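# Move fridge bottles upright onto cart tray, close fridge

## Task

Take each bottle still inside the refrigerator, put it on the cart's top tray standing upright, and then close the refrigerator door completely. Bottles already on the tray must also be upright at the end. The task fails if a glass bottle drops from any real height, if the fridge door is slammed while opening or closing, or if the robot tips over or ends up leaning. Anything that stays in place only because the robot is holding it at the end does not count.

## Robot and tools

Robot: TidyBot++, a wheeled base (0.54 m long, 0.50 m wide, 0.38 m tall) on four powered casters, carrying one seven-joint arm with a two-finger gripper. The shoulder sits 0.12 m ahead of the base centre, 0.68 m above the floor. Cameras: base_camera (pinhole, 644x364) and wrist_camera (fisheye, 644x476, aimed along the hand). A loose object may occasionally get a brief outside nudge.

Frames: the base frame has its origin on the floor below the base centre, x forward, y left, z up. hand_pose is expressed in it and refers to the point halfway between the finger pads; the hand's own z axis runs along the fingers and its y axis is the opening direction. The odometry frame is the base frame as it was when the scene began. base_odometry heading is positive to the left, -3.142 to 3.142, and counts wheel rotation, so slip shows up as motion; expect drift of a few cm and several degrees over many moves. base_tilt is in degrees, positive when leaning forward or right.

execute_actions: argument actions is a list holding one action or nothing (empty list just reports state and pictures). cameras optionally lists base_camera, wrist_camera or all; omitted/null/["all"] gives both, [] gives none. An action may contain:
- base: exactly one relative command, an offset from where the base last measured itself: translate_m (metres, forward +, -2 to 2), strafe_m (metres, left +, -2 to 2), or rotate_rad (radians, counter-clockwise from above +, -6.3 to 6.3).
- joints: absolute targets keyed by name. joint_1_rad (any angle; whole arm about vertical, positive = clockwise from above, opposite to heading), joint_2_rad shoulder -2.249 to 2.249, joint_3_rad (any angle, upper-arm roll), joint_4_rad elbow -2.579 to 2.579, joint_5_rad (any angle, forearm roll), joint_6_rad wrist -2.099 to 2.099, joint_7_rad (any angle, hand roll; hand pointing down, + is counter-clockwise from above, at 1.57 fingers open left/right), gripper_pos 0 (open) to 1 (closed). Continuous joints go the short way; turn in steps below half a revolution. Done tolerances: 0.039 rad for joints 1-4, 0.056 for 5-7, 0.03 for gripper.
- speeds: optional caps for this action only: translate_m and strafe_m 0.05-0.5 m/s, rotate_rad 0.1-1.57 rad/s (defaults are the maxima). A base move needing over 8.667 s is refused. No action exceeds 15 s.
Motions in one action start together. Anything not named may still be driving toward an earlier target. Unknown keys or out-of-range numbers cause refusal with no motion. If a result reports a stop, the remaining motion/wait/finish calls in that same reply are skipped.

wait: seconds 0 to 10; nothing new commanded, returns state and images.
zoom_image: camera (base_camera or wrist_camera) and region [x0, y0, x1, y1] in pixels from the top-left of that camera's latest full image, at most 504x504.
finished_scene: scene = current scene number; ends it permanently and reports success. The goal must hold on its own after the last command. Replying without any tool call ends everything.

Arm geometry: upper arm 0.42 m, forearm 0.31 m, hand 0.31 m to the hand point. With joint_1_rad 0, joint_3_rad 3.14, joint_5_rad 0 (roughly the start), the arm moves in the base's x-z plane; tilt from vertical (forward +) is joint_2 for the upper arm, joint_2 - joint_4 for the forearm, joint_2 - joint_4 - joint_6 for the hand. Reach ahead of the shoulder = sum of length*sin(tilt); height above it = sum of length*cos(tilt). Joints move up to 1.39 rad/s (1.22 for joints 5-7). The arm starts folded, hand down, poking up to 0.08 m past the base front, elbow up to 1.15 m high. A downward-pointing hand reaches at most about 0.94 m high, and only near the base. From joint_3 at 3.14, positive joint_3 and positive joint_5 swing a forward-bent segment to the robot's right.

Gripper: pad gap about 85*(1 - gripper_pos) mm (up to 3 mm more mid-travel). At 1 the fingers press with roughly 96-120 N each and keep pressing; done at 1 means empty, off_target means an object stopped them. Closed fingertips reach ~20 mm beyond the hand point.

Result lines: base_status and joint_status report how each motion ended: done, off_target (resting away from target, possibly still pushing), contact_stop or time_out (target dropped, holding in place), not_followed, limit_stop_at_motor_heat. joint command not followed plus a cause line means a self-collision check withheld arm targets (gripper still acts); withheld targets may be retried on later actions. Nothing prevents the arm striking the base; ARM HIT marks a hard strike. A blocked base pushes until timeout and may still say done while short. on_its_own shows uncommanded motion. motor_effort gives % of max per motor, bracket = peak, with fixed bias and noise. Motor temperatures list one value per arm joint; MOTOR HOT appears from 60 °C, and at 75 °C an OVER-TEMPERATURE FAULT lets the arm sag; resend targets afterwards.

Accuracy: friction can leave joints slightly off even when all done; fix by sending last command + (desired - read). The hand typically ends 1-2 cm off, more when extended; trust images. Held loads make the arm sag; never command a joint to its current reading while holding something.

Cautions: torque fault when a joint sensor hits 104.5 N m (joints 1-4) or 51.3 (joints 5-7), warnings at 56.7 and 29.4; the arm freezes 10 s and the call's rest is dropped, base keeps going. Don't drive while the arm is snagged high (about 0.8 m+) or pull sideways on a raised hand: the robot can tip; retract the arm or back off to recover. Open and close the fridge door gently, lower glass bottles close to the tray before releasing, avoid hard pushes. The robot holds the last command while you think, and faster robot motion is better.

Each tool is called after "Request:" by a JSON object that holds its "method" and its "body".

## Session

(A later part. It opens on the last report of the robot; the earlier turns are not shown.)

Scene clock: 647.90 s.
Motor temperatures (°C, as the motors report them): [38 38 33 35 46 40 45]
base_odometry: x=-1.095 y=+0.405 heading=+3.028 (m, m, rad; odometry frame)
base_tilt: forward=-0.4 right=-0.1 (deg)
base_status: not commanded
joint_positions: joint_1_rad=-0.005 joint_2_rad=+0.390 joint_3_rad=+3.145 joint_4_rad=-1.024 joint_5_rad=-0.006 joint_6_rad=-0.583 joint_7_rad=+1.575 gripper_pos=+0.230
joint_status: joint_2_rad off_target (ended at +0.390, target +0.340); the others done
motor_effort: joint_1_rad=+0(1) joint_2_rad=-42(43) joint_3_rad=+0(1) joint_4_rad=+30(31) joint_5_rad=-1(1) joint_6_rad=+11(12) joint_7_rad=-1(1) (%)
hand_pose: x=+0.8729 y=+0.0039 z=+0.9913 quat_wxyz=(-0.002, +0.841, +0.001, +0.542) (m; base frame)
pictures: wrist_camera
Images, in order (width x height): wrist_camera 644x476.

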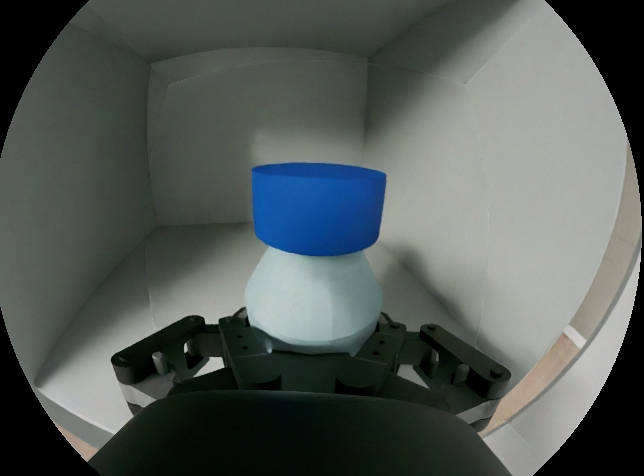

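Request:
{"method": "execute_actions", "body": {"actions": [{"joints": {"joint_2_rad": 0.29, "joint_4_rad": -1.0}}], "cameras": []}}

Request:
{"method": "execute_actions", "body": {"actions": [{"base": {"translate_m": -0.4}, "speeds": {"translate_m": 0.3}}]}}

Scene clock: 658.60 s.
Motor temperatures (°C, as the motors report them): [38 38 33 35 46 40 45]
base_odometry: x=-1.095 y=+0.405 heading=+3.028 (m, m, rad; odometry frame)
base_tilt: forward=-0.4 right=-0.1 (deg)
base_status: not commanded
joint_positions: joint_1_rad=-0.005 joint_2_rad=+0.326 joint_3_rad=+3.145 joint_4_rad=-1.026 joint_5_rad=-0.006 joint_6_rad=-0.584 joint_7_rad=+1.575 gripper_pos=+0.230
joint_status: all done
motor_effort: joint_1_rad=+0(0) joint_2_rad=-38(45) joint_3_rad=+0(0) joint_4_rad=+30(31) joint_5_rad=-1(1) joint_6_rad=+12(12) joint_7_rad=-1(1) (%)
hand_pose: x=+0.8514 y=+0.0038 z=+1.0374 quat_wxyz=(-0.002, +0.824, +0.001, +0.567) (m; base frame)
pictures: none
No camera images: the call's "cameras" was empty. Leave "cameras" out to get every camera's image.

Scene clock: 660.97 s.
Motor temperatures (°C, as the motors report them): [38 38 33 35 46 40 45]
base_odometry: x=-0.697 y=+0.360 heading=+3.028 (m, m, rad; odometry frame)
base_tilt: forward=-0.5 right=-0.1 (deg)
base_status: done
joint_positions: joint_1_rad=-0.004 joint_2_rad=+0.323 joint_3_rad=+3.145 joint_4_rad=-1.026 joint_5_rad=-0.006 joint_6_rad=-0.587 joint_7_rad=+1.575 gripper_pos=+0.230
joint_status: not commanded
motor_effort: joint_1_rad=+0(6) joint_2_rad=-39(44) joint_3_rad=+0(4) joint_4_rad=+31(32) joint_5_rad=-1(4) joint_6_rad=+12(13) joint_7_rad=-1(1) (%)
hand_pose: x=+0.8499 y=+0.0033 z=+1.0385 quat_wxyz=(-0.001, +0.824, +0.001, +0.567) (m; base frame)
pictures: base_camera, wrist_camera
Images, in order (width x height): base_camera 644x364, wrist_camera 644x476.

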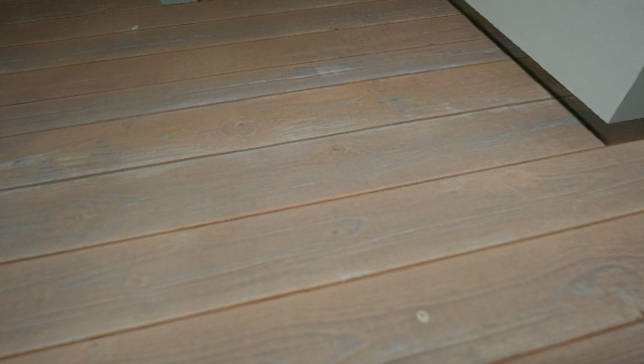

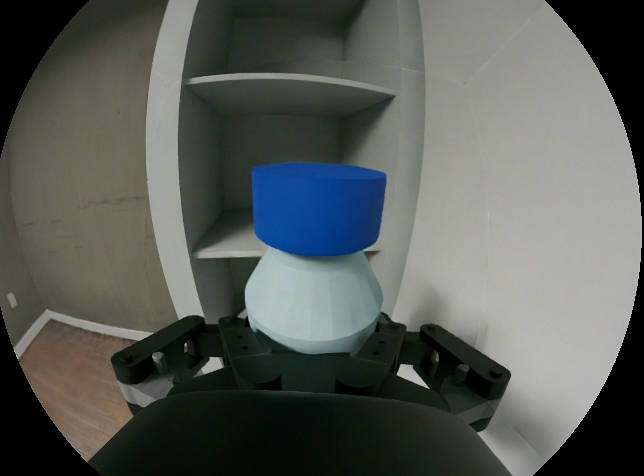

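Request:
{"method": "execute_actions", "body": {"actions": [{"base": {"rotate_rad": 3.573}, "joints": {"joint_2_rad": 0.04, "joint_4_rad": -1.46, "joint_6_rad": -0.355}, "speeds": {"rotate_rad": 1.3}}], "cameras": []}}

Request:
{"method": "execute_actions", "body": {"actions": [{"base": {"strafe_m": 0.56}, "speeds": {"strafe_m": 0.4}}]}}

Scene clock: 677.07 s.
Motor temperatures (°C, as the motors report them): [38 39 33 35 46 40 45]
base_odometry: x=-0.697 y=+0.360 heading=+0.317 (m, m, rad; odometry frame)
base_tilt: forward=-0.6 right=-0.1 (deg)
base_status: done
joint_positions: joint_1_rad=-0.008 joint_2_rad=+0.085 joint_3_rad=+3.148 joint_4_rad=-1.477 joint_5_rad=-0.006 joint_6_rad=-0.413 joint_7_rad=+1.575 gripper_pos=+0.230
joint_status: joint_2_rad off_target (ended at +0.085, target +0.040); joint_6_rad off_target (ended at -0.413, target -0.355); the others done
motor_effort: joint_1_rad=+0(5) joint_2_rad=-30(40) joint_3_rad=+0(4) joint_4_rad=+31(31) joint_5_rad=-1(3) joint_6_rad=+11(13) joint_7_rad=-1(1) (%)
hand_pose: x=+0.7553 y=+0.0035 z=+0.9816 quat_wxyz=(-0.002, +0.835, +0.001, +0.551) (m; base frame)
pictures: none
No camera images: the call's "cameras" was empty. Leave "cameras" out to get every camera's image.

Scene clock: 679.63 s.
Motor temperatures (°C, as the motors report them): [38 39 33 35 46 40 45]
base_odometry: x=-0.873 y=+0.892 heading=+0.318 (m, m, rad; odometry frame)
base_tilt: forward=-0.4 right=-0.2 (deg)
base_status: done
joint_positions: joint_1_rad=-0.007 joint_2_rad=+0.085 joint_3_rad=+3.148 joint_4_rad=-1.477 joint_5_rad=-0.006 joint_6_rad=-0.413 joint_7_rad=+1.575 gripper_pos=+0.230
joint_status: not commanded
motor_effort: joint_1_rad=+0(3) joint_2_rad=-30(31) joint_3_rad=+0(3) joint_4_rad=+31(31) joint_5_rad=-1(2) joint_6_rad=+12(12) joint_7_rad=-1(1) (%)
hand_pose: x=+0.7552 y=+0.0027 z=+0.9816 quat_wxyz=(-0.001, +0.835, +0.000, +0.551) (m; base frame)
pictures: base_camera, wrist_camera
Images, in order (width x height): base_camera 644x364, wrist_camera 644x476.

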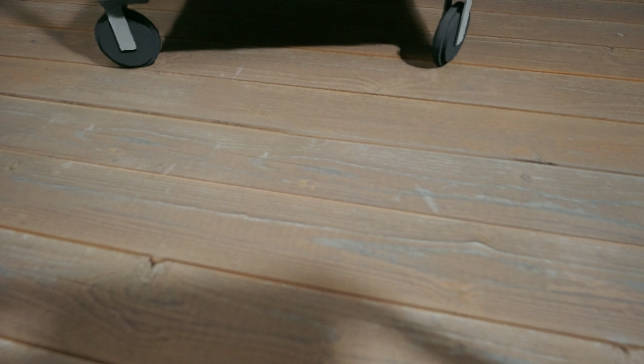

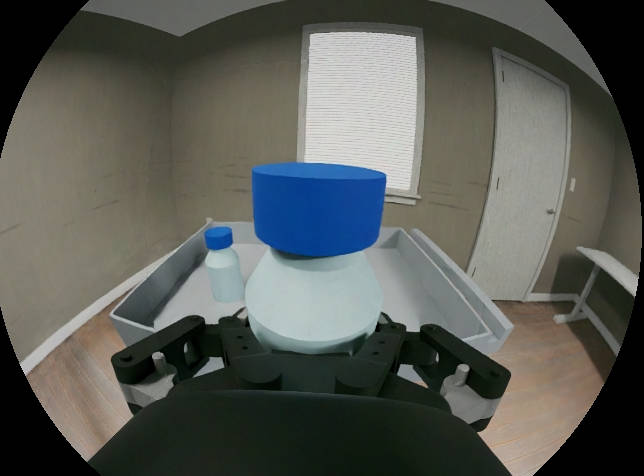

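Request:
{"method": "execute_actions", "body": {"actions": [{"base": {"translate_m": 0.36}, "speeds": {"translate_m": 0.25}}]}}

Scene clock: 696.37 s.
Motor temperatures (°C, as the motors report them): [38 39 33 35 46 40 45]
base_odometry: x=-0.531 y=+1.005 heading=+0.318 (m, m, rad; odometry frame)
base_tilt: forward=-0.4 right=-0.2 (deg)
base_status: done
joint_positions: joint_1_rad=-0.007 joint_2_rad=+0.074 joint_3_rad=+3.148 joint_4_rad=-1.479 joint_5_rad=-0.006 joint_6_rad=-0.412 joint_7_rad=+1.575 gripper_pos=+0.230
joint_status: not commanded
motor_effort: joint_1_rad=+0(1) joint_2_rad=-30(33) joint_3_rad=+0(1) joint_4_rad=+31(32) joint_5_rad=-2(2) joint_6_rad=+12(12) joint_7_rad=-1(1) (%)
hand_pose: x=+0.7518 y=+0.0026 z=+0.9875 quat_wxyz=(-0.001, +0.832, +0.000, +0.555) (m; base frame)
pictures: base_camera, wrist_camera
Images, in order (width x height): base_camera 644x364, wrist_camera 644x476.

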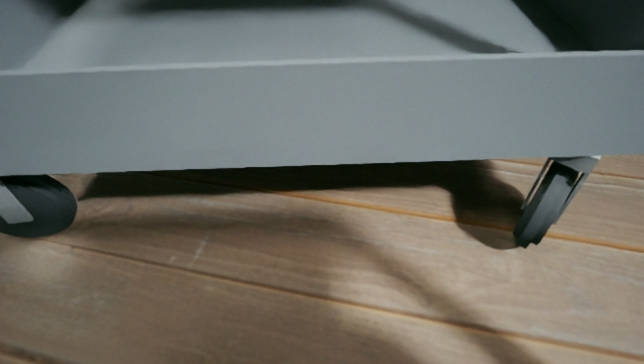

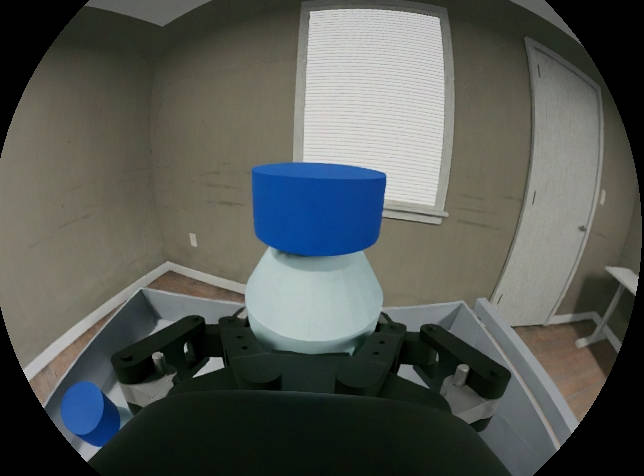

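Request:
{"method": "execute_actions", "body": {"actions": [{"joints": {"joint_2_rad": 0.09, "joint_4_rad": -1.78, "joint_6_rad": -0.02}}], "cameras": ["wrist_camera"]}}

Scene clock: 705.13 s.
Motor temperatures (°C, as the motors report them): [38 39 33 35 46 40 45]
base_odometry: x=-0.531 y=+1.005 heading=+0.318 (m, m, rad; odometry frame)
base_tilt: forward=-0.4 right=-0.1 (deg)
base_status: not commanded
joint_positions: joint_1_rad=-0.007 joint_2_rad=+0.117 joint_3_rad=+3.148 joint_4_rad=-1.807 joint_5_rad=-0.006 joint_6_rad=-0.082 joint_7_rad=+1.575 gripper_pos=+0.230
joint_status: joint_6_rad off_target (ended at -0.082, target -0.020); the others done
motor_effort: joint_1_rad=+0(0) joint_2_rad=-30(33) joint_3_rad=+0(0) joint_4_rad=+30(31) joint_5_rad=-1(1) joint_6_rad=+12(13) joint_7_rad=-1(1) (%)
hand_pose: x=+0.7455 y=+0.0021 z=+0.8596 quat_wxyz=(-0.001, +0.843, +0.000, +0.538) (m; base frame)
pictures: wrist_camera
Images, in order (width x height): wrist_camera 644x476.

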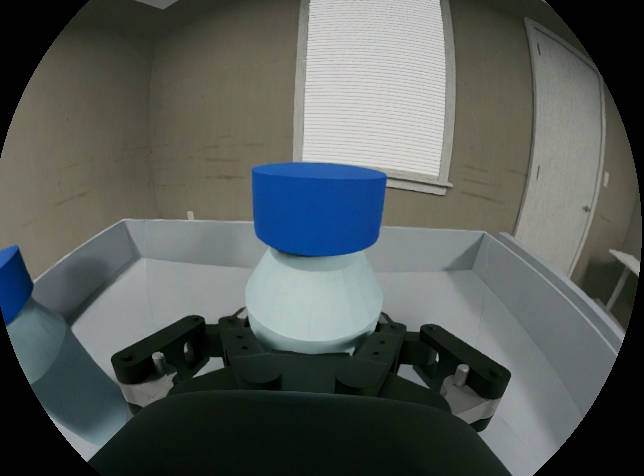

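Request:
{"method": "execute_actions", "body": {"actions": [{"joints": {"joint_2_rad": 0.104, "joint_4_rad": -1.835, "joint_6_rad": 0.055}}], "cameras": ["wrist_camera"]}}

Scene clock: 712.70 s.
Motor temperatures (°C, as the motors report them): [38 39 33 35 46 40 45]
base_odometry: x=-0.531 y=+1.005 heading=+0.318 (m, m, rad; odometry frame)
base_tilt: forward=-0.5 right=-0.2 (deg)
base_status: not commanded
joint_positions: joint_1_rad=-0.007 joint_2_rad=+0.123 joint_3_rad=+3.148 joint_4_rad=-1.856 joint_5_rad=-0.006 joint_6_rad=-0.006 joint_7_rad=+1.575 gripper_pos=+0.230
joint_status: joint_6_rad off_target (ended at -0.006, target +0.055); the others done
motor_effort: joint_1_rad=+0(0) joint_2_rad=-31(31) joint_3_rad=-1(0) joint_4_rad=+29(31) joint_5_rad=-1(1) joint_6_rad=+12(13) joint_7_rad=-1(1) (%)
hand_pose: x=+0.7443 y=+0.0019 z=+0.8496 quat_wxyz=(+0.000, +0.837, +0.000, +0.547) (m; base frame)
pictures: wrist_camera
Images, in order (width x height): wrist_camera 644x476.

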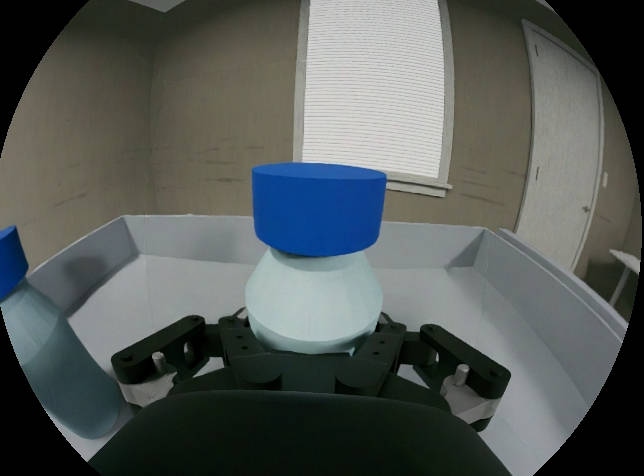

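Request:
{"method": "execute_actions", "body": {"actions": [{"joints": {"joint_2_rad": 0.118, "joint_4_rad": -1.85, "joint_6_rad": 0.07}}], "cameras": ["wrist_camera"]}}

Scene clock: 716.30 s.
Motor temperatures (°C, as the motors report them): [38 39 33 35 46 40 45]
base_odometry: x=-0.531 y=+1.005 heading=+0.318 (m, m, rad; odometry frame)
base_tilt: forward=-0.5 right=-0.1 (deg)
base_status: not commanded
joint_positions: joint_1_rad=-0.007 joint_2_rad=+0.133 joint_3_rad=+3.148 joint_4_rad=-1.867 joint_5_rad=-0.006 joint_6_rad=+0.012 joint_7_rad=+1.575 gripper_pos=+0.230
joint_status: joint_6_rad off_target (ended at +0.012, target +0.070); the others done
motor_effort: joint_1_rad=+0(0) joint_2_rad=-30(31) joint_3_rad=+0(0) joint_4_rad=+28(30) joint_5_rad=-1(1) joint_6_rad=+11(12) joint_7_rad=-1(1) (%)
hand_pose: x=+0.7453 y=+0.0019 z=+0.8416 quat_wxyz=(+0.000, +0.838, +0.000, +0.545) (m; base frame)
pictures: wrist_camera
Images, in order (width x height): wrist_camera 644x476.

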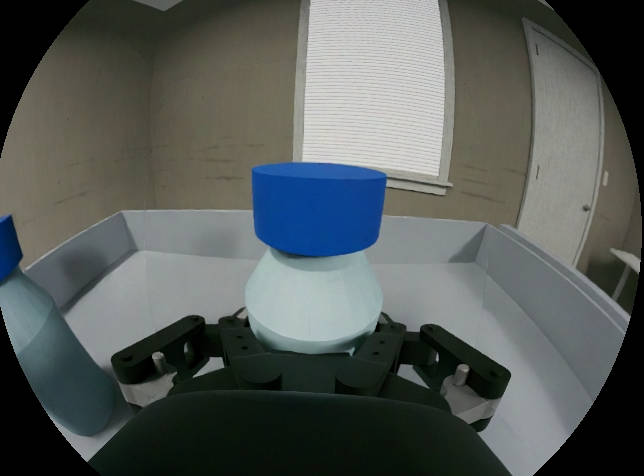

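Request:
{"method": "execute_actions", "body": {"actions": [{"joints": {"joint_2_rad": 0.132, "joint_4_rad": -1.858}}], "cameras": ["wrist_camera"]}}

Scene clock: 719.90 s.
Motor temperatures (°C, as the motors report them): [38 39 33 35 46 40 45]
base_odometry: x=-0.531 y=+1.005 heading=+0.318 (m, m, rad; odometry frame)
base_tilt: forward=-0.5 right=-0.1 (deg)
base_status: not commanded
joint_positions: joint_1_rad=-0.007 joint_2_rad=+0.135 joint_3_rad=+3.148 joint_4_rad=-1.867 joint_5_rad=-0.006 joint_6_rad=+0.016 joint_7_rad=+1.575 gripper_pos=+0.230
joint_status: all done
motor_effort: joint_1_rad=+0(0) joint_2_rad=-28(30) joint_3_rad=+0(0) joint_4_rad=+27(28) joint_5_rad=+0(1) joint_6_rad=+11(12) joint_7_rad=-1(1) (%)
hand_pose: x=+0.7461 y=+0.0019 z=+0.8415 quat_wxyz=(+0.000, +0.838, +0.000, +0.546) (m; base frame)
pictures: wrist_camera
Images, in order (width x height): wrist_camera 644x476.

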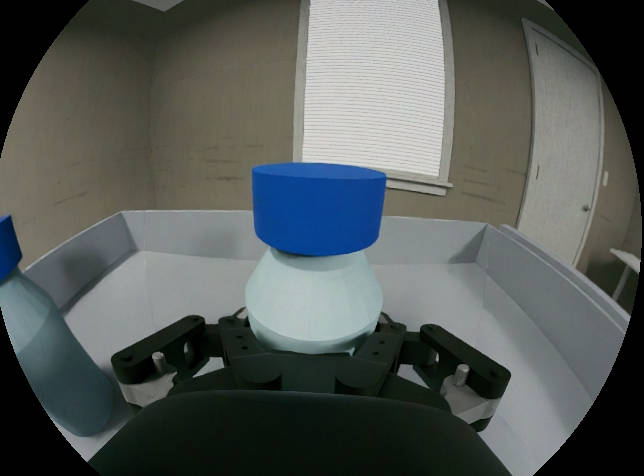

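Contact confirmed (height stopped changing, effort dropped). Releasing.

Request:
{"method": "execute_actions", "body": {"actions": [{"joints": {"gripper_pos": 0.0}}], "cameras": ["wrist_camera"]}}

Request:
{"method": "execute_actions", "body": {"actions": [{"base": {"translate_m": -0.34}, "joints": {"joint_2_rad": 0.07, "joint_4_rad": -1.62, "joint_6_rad": -0.27}, "speeds": {"translate_m": 0.22}}]}}

Scene clock: 727.63 s.
Motor temperatures (°C, as the motors report them): [38 38 33 35 46 40 45]
base_odometry: x=-0.531 y=+1.005 heading=+0.318 (m, m, rad; odometry frame)
base_tilt: forward=-0.4 right=-0.1 (deg)
base_status: not commanded
joint_positions: joint_1_rad=-0.007 joint_2_rad=+0.133 joint_3_rad=+3.148 joint_4_rad=-1.865 joint_5_rad=-0.006 joint_6_rad=+0.031 joint_7_rad=+1.575 gripper_pos=+0.000
joint_status: all done
motor_effort: joint_1_rad=+0(1) joint_2_rad=-24(29) joint_3_rad=-1(1) joint_4_rad=+24(27) joint_5_rad=-1(2) joint_6_rad=+8(11) joint_7_rad=-1(1) (%)
hand_pose: x=+0.7482 y=+0.0019 z=+0.8485 quat_wxyz=(+0.000, +0.832, +0.000, +0.554) (m; base frame)
pictures: wrist_camera
Images, in order (width x height): wrist_camera 644x476.

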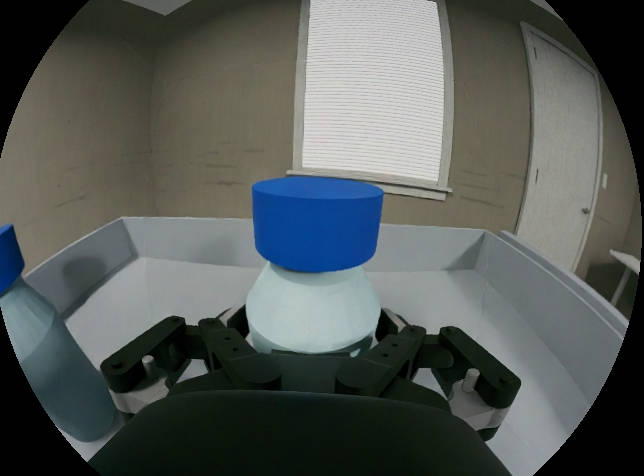

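Scene clock: 730.00 s.
Motor temperatures (°C, as the motors report them): [38 38 33 35 46 40 45]
base_odometry: x=-0.854 y=+0.898 heading=+0.319 (m, m, rad; odometry frame)
base_tilt: forward=-0.5 right=-0.2 (deg)
base_status: done
joint_positions: joint_1_rad=-0.007 joint_2_rad=+0.070 joint_3_rad=+3.148 joint_4_rad=-1.625 joint_5_rad=-0.006 joint_6_rad=-0.237 joint_7_rad=+1.575 gripper_pos=+0.000
joint_status: all done
motor_effort: joint_1_rad=+0(2) joint_2_rad=-23(29) joint_3_rad=+0(2) joint_4_rad=+25(26) joint_5_rad=-1(1) joint_6_rad=+8(9) joint_7_rad=-1(1) (%)
hand_pose: x=+0.7516 y=+0.0022 z=+0.9528 quat_wxyz=(-0.001, +0.822, +0.000, +0.569) (m; base frame)
pictures: base_camera, wrist_camera
Images, in order (width x height): base_camera 644x364, wrist_camera 644x476.

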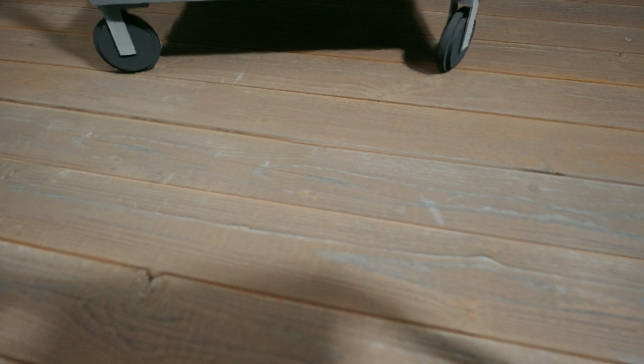

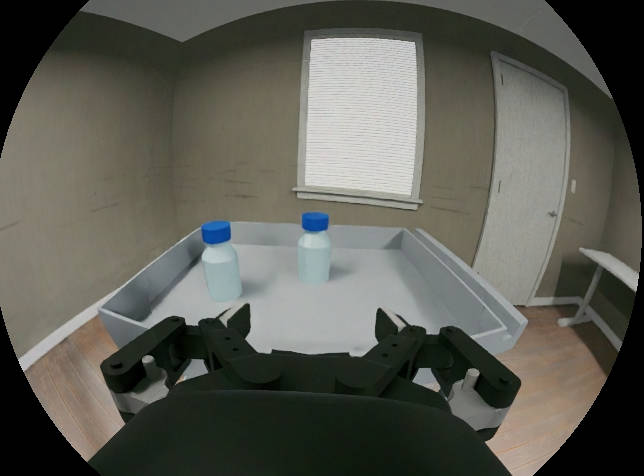

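Request:
{"method": "execute_actions", "body": {"actions": [{"base": {"strafe_m": -0.37}, "joints": {"joint_4_rad": -1.215, "joint_6_rad": 0.985}}], "cameras": []}}

Request:
{"method": "execute_actions", "body": {"actions": [{"base": {"rotate_rad": -3.322}, "joints": {"joint_2_rad": 1.69}}]}}

Scene clock: 753.17 s.
Motor temperatures (°C, as the motors report them): [38 38 33 35 46 40 45]
base_odometry: x=-0.738 y=+0.546 heading=+0.318 (m, m, rad; odometry frame)
base_tilt: forward=-0.5 right=-0.1 (deg)
base_status: done
joint_positions: joint_1_rad=-0.001 joint_2_rad=+0.065 joint_3_rad=+3.148 joint_4_rad=-1.216 joint_5_rad=-0.006 joint_6_rad=+0.962 joint_7_rad=+1.575 gripper_pos=+0.000
joint_status: all done
motor_effort: joint_1_rad=-1(3) joint_2_rad=-20(27) joint_3_rad=+0(3) joint_4_rad=+20(29) joint_5_rad=-1(1) joint_6_rad=+3(11) joint_7_rad=-1(1) (%)
hand_pose: x=+0.5456 y=-0.0023 z=+1.4868 quat_wxyz=(+0.004, +0.159, -0.003, +0.987) (m; base frame)
pictures: none
No camera images: the call's "cameras" was empty. Leave "cameras" out to get every camera's image.

Scene clock: 756.93 s.
Motor temperatures (°C, as the motors report them): [38 38 33 35 46 40 45]
base_odometry: x=-0.738 y=+0.546 heading=-3.004 (m, m, rad; odometry frame)
base_tilt: forward=-0.4 right=-0.2 (deg)
base_status: done
joint_positions: joint_1_rad=-0.004 joint_2_rad=+1.682 joint_3_rad=+3.148 joint_4_rad=-1.214 joint_5_rad=-0.001 joint_6_rad=+0.962 joint_7_rad=+1.575 gripper_pos=+0.000
joint_status: all done
motor_effort: joint_1_rad=-1(7) joint_2_rad=-45(55) joint_3_rad=-1(4) joint_4_rad=+11(21) joint_5_rad=-1(3) joint_6_rad=+9(10) joint_7_rad=-1(1) (%)
hand_pose: x=+0.9046 y=+0.0020 z=+0.2197 quat_wxyz=(+0.003, +0.823, +0.005, +0.568) (m; base frame)
pictures: base_camera, wrist_camera
Images, in order (width x height): base_camera 644x364, wrist_camera 644x476.

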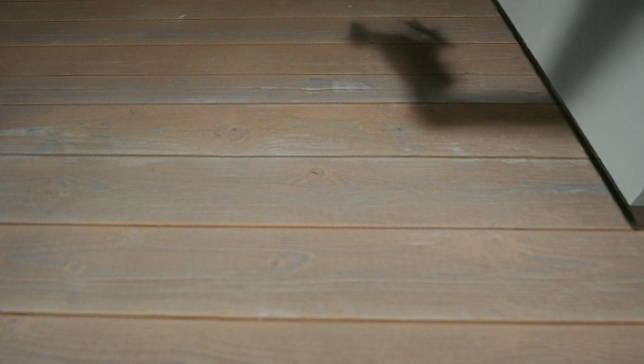

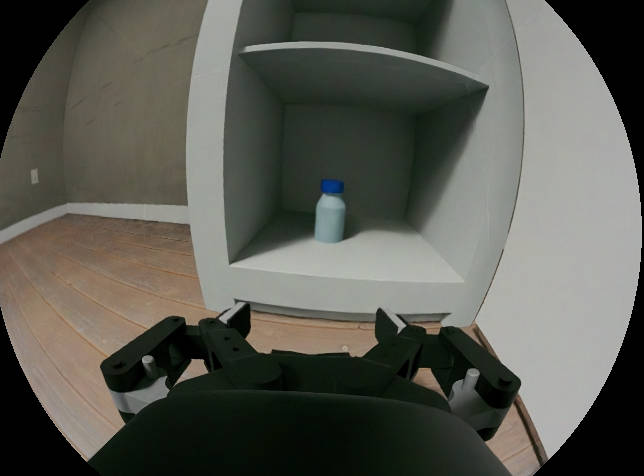

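Request:
{"method": "execute_actions", "body": {"actions": [{"base": {"translate_m": 0.2}, "joints": {"joint_2_rad": 1.74}, "speeds": {"translate_m": 0.25}}]}}

Scene clock: 777.20 s.
Motor temperatures (°C, as the motors report them): [38 39 33 35 46 40 45]
base_odometry: x=-0.936 y=+0.519 heading=-3.005 (m, m, rad; odometry frame)
base_tilt: forward=-0.4 right=-0.1 (deg)
base_status: done
joint_positions: joint_1_rad=-0.004 joint_2_rad=+1.740 joint_3_rad=+3.148 joint_4_rad=-1.217 joint_5_rad=-0.001 joint_6_rad=+0.962 joint_7_rad=+1.575 gripper_pos=+0.000
joint_status: all done
motor_effort: joint_1_rad=+0(1) joint_2_rad=-43(48) joint_3_rad=-1(1) joint_4_rad=+9(12) joint_5_rad=+0(1) joint_6_rad=+8(10) joint_7_rad=-1(1) (%)
hand_pose: x=+0.8753 y=+0.0018 z=+0.1739 quat_wxyz=(+0.002, +0.840, +0.005, +0.543) (m; base frame)
pictures: base_camera, wrist_camera
Images, in order (width x height): base_camera 644x364, wrist_camera 644x476.

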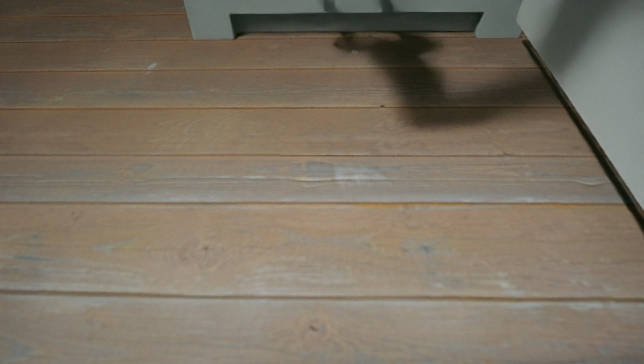

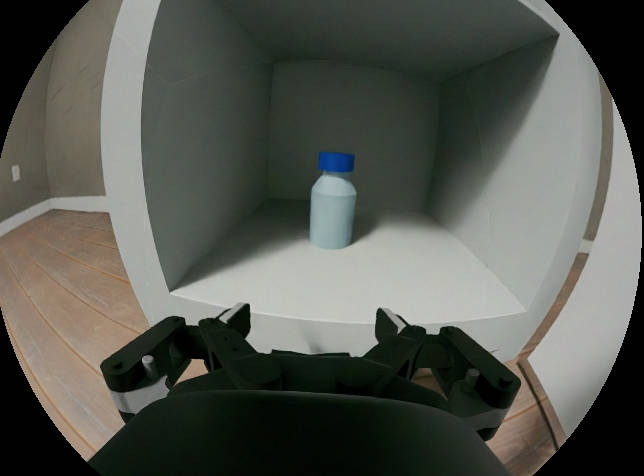

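Request:
{"method": "execute_actions", "body": {"actions": [{"base": {"rotate_rad": -0.021}, "speeds": {"rotate_rad": 0.2}}], "cameras": []}}

Request:
{"method": "execute_actions", "body": {"actions": [{"base": {"translate_m": 0.17}, "speeds": {"translate_m": 0.18}}]}}

Scene clock: 784.93 s.
Motor temperatures (°C, as the motors report them): [38 39 33 35 46 40 45]
base_odometry: x=-0.936 y=+0.519 heading=-3.025 (m, m, rad; odometry frame)
base_tilt: forward=-0.4 right=-0.1 (deg)
base_status: done
joint_positions: joint_1_rad=-0.001 joint_2_rad=+1.740 joint_3_rad=+3.148 joint_4_rad=-1.217 joint_5_rad=-0.001 joint_6_rad=+0.962 joint_7_rad=+1.575 gripper_pos=+0.000
joint_status: not commanded
motor_effort: joint_1_rad=+0(4) joint_2_rad=-45(45) joint_3_rad=-1(2) joint_4_rad=+10(10) joint_5_rad=-1(2) joint_6_rad=+7(8) joint_7_rad=-1(1) (%)
hand_pose: x=+0.8753 y=-0.0006 z=+0.1739 quat_wxyz=(+0.003, +0.840, +0.004, +0.543) (m; base frame)
pictures: none
No camera images: the call's "cameras" was empty. Leave "cameras" out to get every camera's image.

Scene clock: 786.57 s.
Motor temperatures (°C, as the motors report them): [38 39 33 35 46 40 45]
base_odometry: x=-1.105 y=+0.499 heading=-3.026 (m, m, rad; odometry frame)
base_tilt: forward=-0.4 right=-0.2 (deg)
base_status: done
joint_positions: joint_1_rad=-0.001 joint_2_rad=+1.740 joint_3_rad=+3.148 joint_4_rad=-1.216 joint_5_rad=-0.001 joint_6_rad=+0.962 joint_7_rad=+1.575 gripper_pos=+0.000
joint_status: not commanded
motor_effort: joint_1_rad=+0(3) joint_2_rad=-44(46) joint_3_rad=-1(2) joint_4_rad=+9(11) joint_5_rad=-1(1) joint_6_rad=+8(9) joint_7_rad=-1(1) (%)
hand_pose: x=+0.8754 y=-0.0005 z=+0.1739 quat_wxyz=(+0.003, +0.840, +0.004, +0.543) (m; base frame)
pictures: base_camera, wrist_camera
Images, in order (width x height): base_camera 644x364, wrist_camera 644x476.

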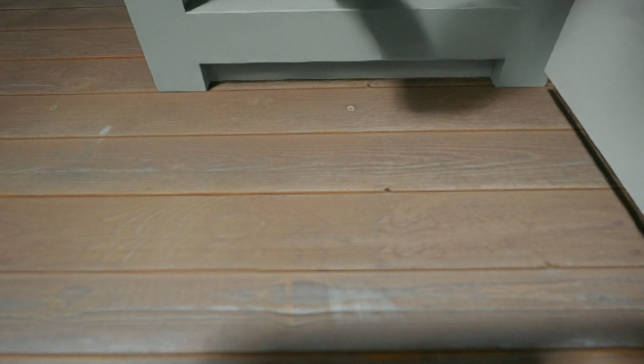

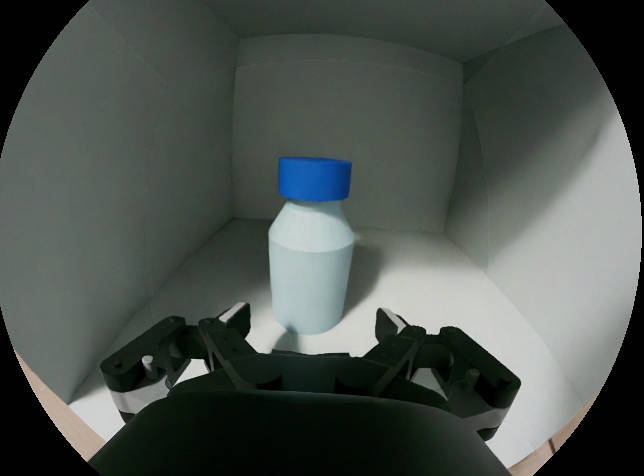

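Request:
{"method": "execute_actions", "body": {"actions": [{"base": {"strafe_m": 0.007}, "speeds": {"strafe_m": 0.05}}], "cameras": []}}

Request:
{"method": "execute_actions", "body": {"actions": [{"base": {"translate_m": 0.045}, "speeds": {"translate_m": 0.08}}], "cameras": ["wrist_camera"]}}

Scene clock: 793.97 s.
Motor temperatures (°C, as the motors report them): [38 39 33 35 46 40 45]
base_odometry: x=-1.105 y=+0.492 heading=-3.026 (m, m, rad; odometry frame)
base_tilt: forward=-0.5 right=-0.1 (deg)
base_status: done
joint_positions: joint_1_rad=-0.004 joint_2_rad=+1.740 joint_3_rad=+3.148 joint_4_rad=-1.216 joint_5_rad=-0.001 joint_6_rad=+0.962 joint_7_rad=+1.575 gripper_pos=+0.000
joint_status: not commanded
motor_effort: joint_1_rad=-1(3) joint_2_rad=-44(46) joint_3_rad=-1(2) joint_4_rad=+10(10) joint_5_rad=-1(2) joint_6_rad=+9(9) joint_7_rad=-1(1) (%)
hand_pose: x=+0.8754 y=+0.0020 z=+0.1739 quat_wxyz=(+0.002, +0.840, +0.005, +0.543) (m; base frame)
pictures: none
No camera images: the call's "cameras" was empty. Leave "cameras" out to get every camera's image.

Scene clock: 795.03 s.
Motor temperatures (°C, as the motors report them): [38 39 33 35 46 40 45]
base_odometry: x=-1.150 y=+0.487 heading=-3.026 (m, m, rad; odometry frame)
base_tilt: forward=-0.4 right=-0.2 (deg)
base_status: done
joint_positions: joint_1_rad=-0.004 joint_2_rad=+1.740 joint_3_rad=+3.148 joint_4_rad=-1.216 joint_5_rad=-0.001 joint_6_rad=+0.962 joint_7_rad=+1.575 gripper_pos=+0.000
joint_status: not commanded
motor_effort: joint_1_rad=+0(4) joint_2_rad=-45(46) joint_3_rad=-1(2) joint_4_rad=+9(11) joint_5_rad=-1(0) joint_6_rad=+8(9) joint_7_rad=-1(1) (%)
hand_pose: x=+0.8755 y=+0.0019 z=+0.1740 quat_wxyz=(+0.002, +0.840, +0.005, +0.543) (m; base frame)
pictures: wrist_camera
Images, in order (width x height): wrist_camera 644x476.

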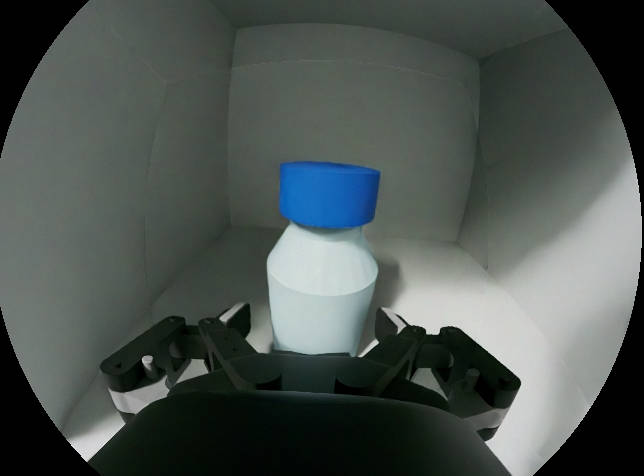

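Request:
{"method": "execute_actions", "body": {"actions": [{"base": {"strafe_m": -0.003}, "speeds": {"strafe_m": 0.05}}], "cameras": ["wrist_camera"]}}

Scene clock: 806.67 s.
Motor temperatures (°C, as the motors report them): [38 39 33 35 46 40 45]
base_odometry: x=-1.150 y=+0.490 heading=-3.026 (m, m, rad; odometry frame)
base_tilt: forward=-0.4 right=-0.1 (deg)
base_status: done
joint_positions: joint_1_rad=-0.005 joint_2_rad=+1.740 joint_3_rad=+3.148 joint_4_rad=-1.216 joint_5_rad=-0.001 joint_6_rad=+0.962 joint_7_rad=+1.575 gripper_pos=+0.000
joint_status: not commanded
motor_effort: joint_1_rad=+0(3) joint_2_rad=-44(45) joint_3_rad=-1(2) joint_4_rad=+9(10) joint_5_rad=-1(1) joint_6_rad=+9(8) joint_7_rad=-1(1) (%)
hand_pose: x=+0.8755 y=+0.0022 z=+0.1740 quat_wxyz=(+0.002, +0.840, +0.005, +0.543) (m; base frame)
pictures: wrist_camera
Images, in order (width x height): wrist_camera 644x476.

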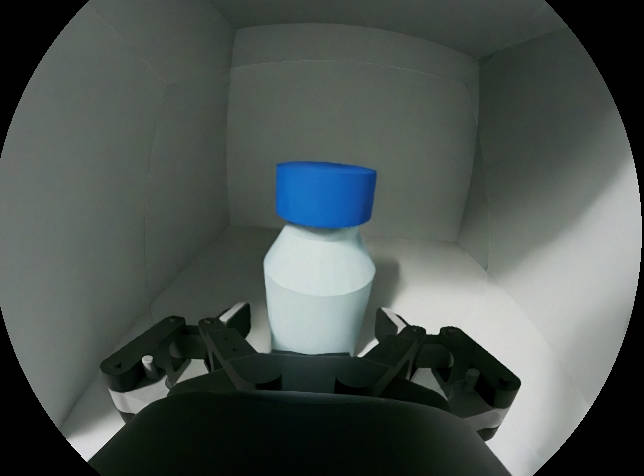

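Request:
{"method": "execute_actions", "body": {"actions": [{"base": {"translate_m": 0.032}, "speeds": {"translate_m": 0.05}}], "cameras": ["wrist_camera"]}}

Scene clock: 811.00 s.
Motor temperatures (°C, as the motors report them): [38 39 33 35 46 40 45]
base_odometry: x=-1.182 y=+0.486 heading=-3.026 (m, m, rad; odometry frame)
base_tilt: forward=-0.5 right=-0.1 (deg)
base_status: done
joint_positions: joint_1_rad=-0.005 joint_2_rad=+1.740 joint_3_rad=+3.148 joint_4_rad=-1.216 joint_5_rad=-0.001 joint_6_rad=+0.962 joint_7_rad=+1.575 gripper_pos=+0.000
joint_status: not commanded
motor_effort: joint_1_rad=+0(2) joint_2_rad=-45(46) joint_3_rad=-1(1) joint_4_rad=+10(11) joint_5_rad=-1(2) joint_6_rad=+9(9) joint_7_rad=-1(1) (%)
hand_pose: x=+0.8753 y=+0.0022 z=+0.1737 quat_wxyz=(+0.002, +0.840, +0.005, +0.543) (m; base frame)
pictures: wrist_camera
Images, in order (width x height): wrist_camera 644x476.

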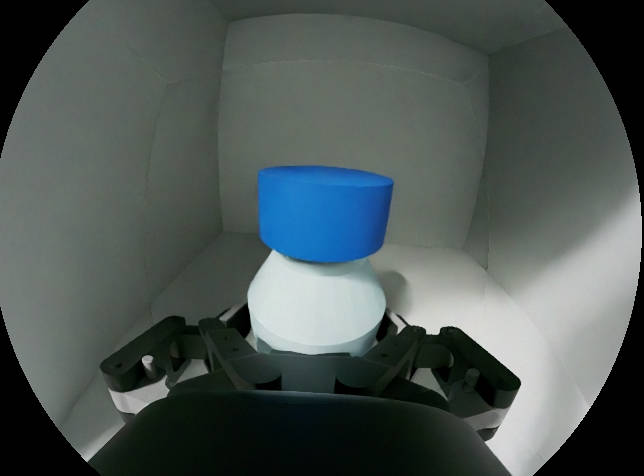

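Request:
{"method": "execute_actions", "body": {"actions": [{"joints": {"gripper_pos": 1.0}}], "cameras": ["wrist_camera"]}}

Request:
{"method": "execute_actions", "body": {"actions": [{"joints": {"joint_2_rad": 1.65}}], "cameras": ["wrist_camera"]}}

Scene clock: 815.53 s.
Motor temperatures (°C, as the motors report them): [38 40 33 35 46 40 45]
base_odometry: x=-1.182 y=+0.486 heading=-3.026 (m, m, rad; odometry frame)
base_tilt: forward=-0.4 right=-0.1 (deg)
base_status: not commanded
joint_positions: joint_1_rad=-0.004 joint_2_rad=+1.740 joint_3_rad=+3.148 joint_4_rad=-1.216 joint_5_rad=-0.001 joint_6_rad=+0.963 joint_7_rad=+1.575 gripper_pos=+0.230
joint_status: gripper_pos off_target (ended at +0.230, target +1.000)
motor_effort: joint_1_rad=+0(2) joint_2_rad=-45(46) joint_3_rad=+0(2) joint_4_rad=+10(10) joint_5_rad=-1(0) joint_6_rad=+9(9) joint_7_rad=-1(1) (%)
hand_pose: x=+0.8756 y=+0.0020 z=+0.1743 quat_wxyz=(+0.002, +0.840, +0.005, +0.543) (m; base frame)
pictures: wrist_camera
Images, in order (width x height): wrist_camera 644x476.

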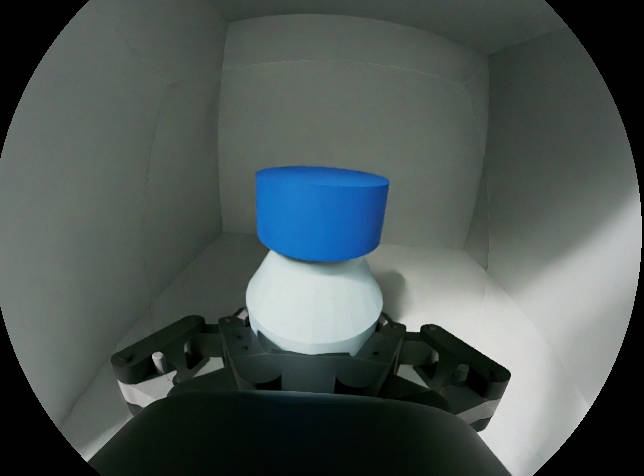

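Scene clock: 816.63 s.
Motor temperatures (°C, as the motors report them): [38 40 33 35 46 40 45]
base_odometry: x=-1.182 y=+0.486 heading=-3.026 (m, m, rad; odometry frame)
base_tilt: forward=-0.4 right=-0.1 (deg)
base_status: not commanded
joint_positions: joint_1_rad=-0.004 joint_2_rad=+1.690 joint_3_rad=+3.148 joint_4_rad=-1.227 joint_5_rad=-0.001 joint_6_rad=+0.963 joint_7_rad=+1.575 gripper_pos=+0.230
joint_status: joint_2_rad off_target (ended at +1.690, target +1.650)
motor_effort: joint_1_rad=+0(0) joint_2_rad=-51(54) joint_3_rad=-1(1) joint_4_rad=+14(14) joint_5_rad=-2(2) joint_6_rad=+12(13) joint_7_rad=-1(1) (%)
hand_pose: x=+0.8955 y=+0.0021 z=+0.2088 quat_wxyz=(+0.002, +0.829, +0.005, +0.560) (m; base frame)
pictures: wrist_camera
Images, in order (width x height): wrist_camera 644x476.

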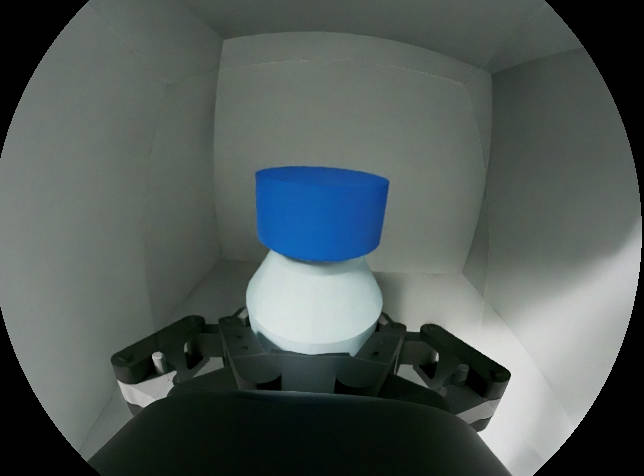

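Request:
{"method": "execute_actions", "body": {"actions": [{"base": {"translate_m": -0.45}, "speeds": {"translate_m": 0.3}}], "cameras": []}}

Request:
{"method": "execute_actions", "body": {"actions": [{"base": {"rotate_rad": 3.344}, "joints": {"joint_2_rad": 0.04, "joint_4_rad": -1.46, "joint_6_rad": -0.41}, "speeds": {"rotate_rad": 1.3}}], "cameras": []}}

Request:
{"method": "execute_actions", "body": {"actions": [{"base": {"strafe_m": 0.26}, "speeds": {"strafe_m": 0.35}}]}}

Scene clock: 832.77 s.
Motor temperatures (°C, as the motors report them): [38 40 33 34 46 40 45]
base_odometry: x=-0.735 y=+0.538 heading=-3.026 (m, m, rad; odometry frame)
base_tilt: forward=-0.5 right=-0.2 (deg)
base_status: done
joint_positions: joint_1_rad=-0.006 joint_2_rad=+1.687 joint_3_rad=+3.148 joint_4_rad=-1.229 joint_5_rad=-0.001 joint_6_rad=+0.963 joint_7_rad=+1.575 gripper_pos=+0.230
joint_status: not commanded
motor_effort: joint_1_rad=+0(3) joint_2_rad=-51(53) joint_3_rad=-1(2) joint_4_rad=+13(15) joint_5_rad=-2(2) joint_6_rad=+12(12) joint_7_rad=-1(1) (%)
hand_pose: x=+0.8961 y=+0.0031 z=+0.2106 quat_wxyz=(+0.002, +0.829, +0.006, +0.560) (m; base frame)
pictures: none
No camera images: the call's "cameras" was empty. Leave "cameras" out to get every camera's image.

Scene clock: 836.73 s.
Motor temperatures (°C, as the motors report them): [38 40 33 34 46 40 45]
base_odometry: x=-0.735 y=+0.539 heading=+0.318 (m, m, rad; odometry frame)
base_tilt: forward=-0.5 right=-0.2 (deg)
base_status: done
joint_positions: joint_1_rad=-0.010 joint_2_rad=+0.084 joint_3_rad=+3.148 joint_4_rad=-1.475 joint_5_rad=-0.001 joint_6_rad=-0.400 joint_7_rad=+1.575 gripper_pos=+0.230
joint_status: joint_2_rad off_target (ended at +0.084, target +0.040); the others done
motor_effort: joint_1_rad=+0(8) joint_2_rad=-30(57) joint_3_rad=+0(5) joint_4_rad=+31(31) joint_5_rad=-1(0) joint_6_rad=+13(13) joint_7_rad=-1(1) (%)
hand_pose: x=+0.7569 y=+0.0039 z=+0.9873 quat_wxyz=(+0.000, +0.830, +0.003, +0.558) (m; base frame)
pictures: none
No camera images: the call's "cameras" was empty. Leave "cameras" out to get every camera's image.

Scene clock: 838.53 s.
Motor temperatures (°C, as the motors report them): [38 40 33 35 46 40 45]
base_odometry: x=-0.817 y=+0.786 heading=+0.319 (m, m, rad; odometry frame)
base_tilt: forward=-0.4 right=-0.2 (deg)
base_status: done
joint_positions: joint_1_rad=-0.010 joint_2_rad=+0.084 joint_3_rad=+3.147 joint_4_rad=-1.475 joint_5_rad=-0.001 joint_6_rad=-0.400 joint_7_rad=+1.575 gripper_pos=+0.230
joint_status: not commanded
motor_effort: joint_1_rad=+0(2) joint_2_rad=-30(30) joint_3_rad=+0(2) joint_4_rad=+31(31) joint_5_rad=-1(1) joint_6_rad=+12(13) joint_7_rad=-1(1) (%)
hand_pose: x=+0.7568 y=+0.0040 z=+0.9872 quat_wxyz=(+0.000, +0.830, +0.003, +0.558) (m; base frame)
pictures: base_camera, wrist_camera
Images, in order (width x height): base_camera 644x364, wrist_camera 644x476.

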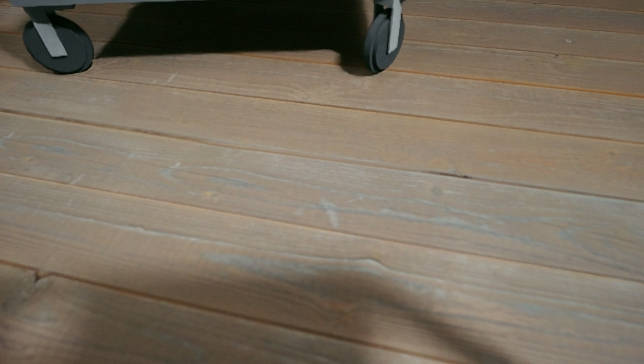

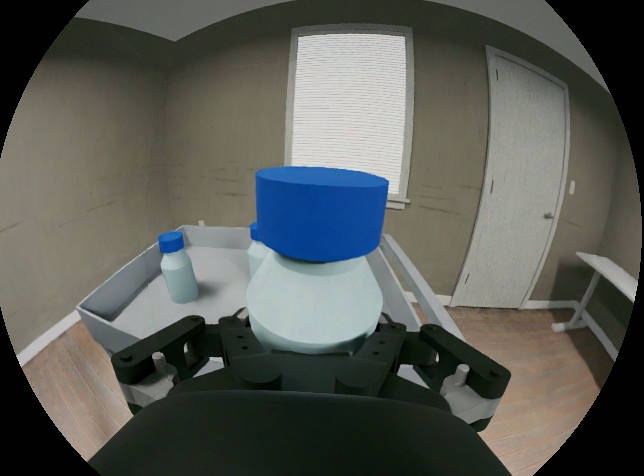

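Request:
{"method": "execute_actions", "body": {"actions": [{"base": {"translate_m": 0.25}, "speeds": {"translate_m": 0.25}}], "cameras": ["wrist_camera"]}}

Request:
{"method": "execute_actions", "body": {"actions": [{"joints": {"joint_2_rad": 0.09, "joint_4_rad": -1.78, "joint_6_rad": -0.01}}], "cameras": ["wrist_camera"]}}

Scene clock: 845.97 s.
Motor temperatures (°C, as the motors report them): [38 40 33 35 46 40 45]
base_odometry: x=-0.579 y=+0.864 heading=+0.319 (m, m, rad; odometry frame)
base_tilt: forward=-0.5 right=-0.1 (deg)
base_status: done
joint_positions: joint_1_rad=-0.010 joint_2_rad=+0.073 joint_3_rad=+3.147 joint_4_rad=-1.477 joint_5_rad=-0.001 joint_6_rad=-0.403 joint_7_rad=+1.575 gripper_pos=+0.230
joint_status: not commanded
motor_effort: joint_1_rad=+0(1) joint_2_rad=-29(32) joint_3_rad=+0(1) joint_4_rad=+31(31) joint_5_rad=-1(1) joint_6_rad=+12(13) joint_7_rad=-1(1) (%)
hand_pose: x=+0.7526 y=+0.0039 z=+0.9918 quat_wxyz=(+0.000, +0.829, +0.003, +0.560) (m; base frame)
pictures: wrist_camera
Images, in order (width x height): wrist_camera 644x476.

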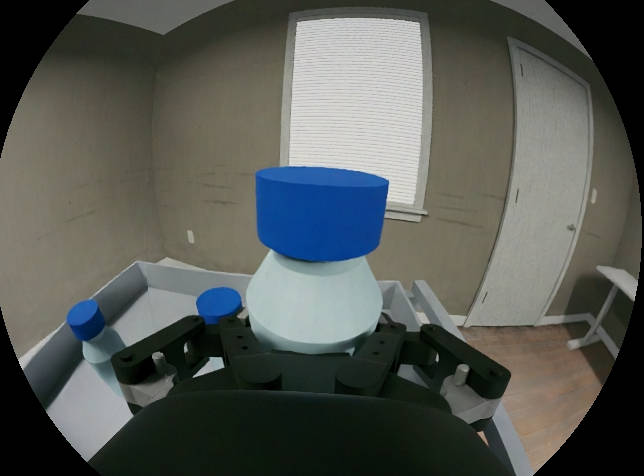

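Scene clock: 847.43 s.
Motor temperatures (°C, as the motors report them): [38 40 33 35 46 40 45]
base_odometry: x=-0.579 y=+0.864 heading=+0.319 (m, m, rad; odometry frame)
base_tilt: forward=-0.5 right=-0.2 (deg)
base_status: not commanded
joint_positions: joint_1_rad=-0.010 joint_2_rad=+0.114 joint_3_rad=+3.147 joint_4_rad=-1.804 joint_5_rad=-0.001 joint_6_rad=-0.071 joint_7_rad=+1.575 gripper_pos=+0.230
joint_status: joint_6_rad off_target (ended at -0.071, target -0.010); the others done
motor_effort: joint_1_rad=+0(0) joint_2_rad=-30(32) joint_3_rad=+0(0) joint_4_rad=+29(31) joint_5_rad=-1(2) joint_6_rad=+11(12) joint_7_rad=-1(1) (%)
hand_pose: x=+0.7470 y=+0.0038 z=+0.8667 quat_wxyz=(+0.000, +0.838, +0.003, +0.545) (m; base frame)
pictures: wrist_camera
Images, in order (width x height): wrist_camera 644x476.

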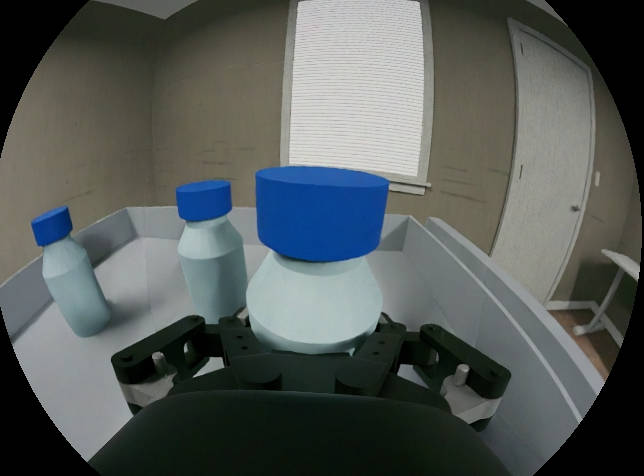

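Request:
{"method": "execute_actions", "body": {"actions": [{"joints": {"joint_2_rad": 0.108, "joint_4_rad": -1.835, "joint_6_rad": 0.05}}], "cameras": []}}

Request:
{"method": "execute_actions", "body": {"actions": [{"joints": {"joint_2_rad": 0.122, "joint_4_rad": -1.848, "joint_6_rad": 0.065}}], "cameras": ["wrist_camera"]}}

Scene clock: 855.37 s.
Motor temperatures (°C, as the motors report them): [38 40 33 35 46 40 45]
base_odometry: x=-0.579 y=+0.864 heading=+0.319 (m, m, rad; odometry frame)
base_tilt: forward=-0.4 right=-0.2 (deg)
base_status: not commanded
joint_positions: joint_1_rad=-0.010 joint_2_rad=+0.127 joint_3_rad=+3.147 joint_4_rad=-1.855 joint_5_rad=-0.001 joint_6_rad=-0.010 joint_7_rad=+1.575 gripper_pos=+0.230
joint_status: joint_6_rad off_target (ended at -0.010, target +0.050); the others done
motor_effort: joint_1_rad=+0(0) joint_2_rad=-29(30) joint_3_rad=+0(0) joint_4_rad=+29(30) joint_5_rad=-1(1) joint_6_rad=+12(13) joint_7_rad=-1(1) (%)
hand_pose: x=+0.7446 y=+0.0038 z=+0.8467 quat_wxyz=(+0.000, +0.839, +0.003, +0.544) (m; base frame)
pictures: none
No camera images: the call's "cameras" was empty. Leave "cameras" out to get every camera's image.

Scene clock: 855.93 s.
Motor temperatures (°C, as the motors report them): [38 40 33 35 46 40 45]
base_odometry: x=-0.579 y=+0.864 heading=+0.319 (m, m, rad; odometry frame)
base_tilt: forward=-0.4 right=-0.1 (deg)
base_status: not commanded
joint_positions: joint_1_rad=-0.010 joint_2_rad=+0.134 joint_3_rad=+3.147 joint_4_rad=-1.861 joint_5_rad=-0.001 joint_6_rad=+0.010 joint_7_rad=+1.575 gripper_pos=+0.230
joint_status: all done
motor_effort: joint_1_rad=+0(0) joint_2_rad=-28(30) joint_3_rad=+0(0) joint_4_rad=+28(29) joint_5_rad=-2(1) joint_6_rad=+12(12) joint_7_rad=-1(2) (%)
hand_pose: x=+0.7466 y=+0.0038 z=+0.8440 quat_wxyz=(+0.000, +0.837, +0.003, +0.546) (m; base frame)
pictures: wrist_camera
Images, in order (width x height): wrist_camera 644x476.

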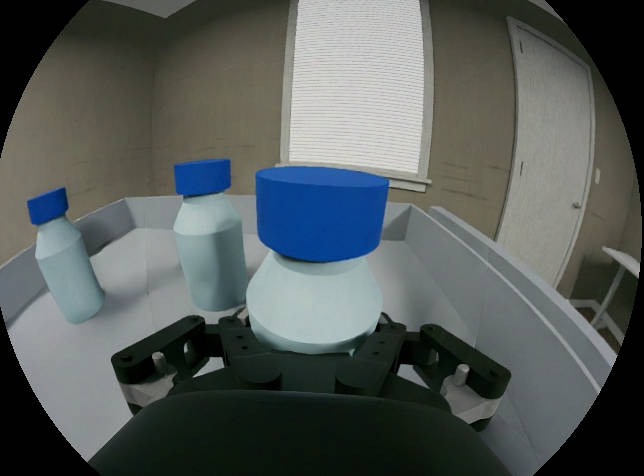

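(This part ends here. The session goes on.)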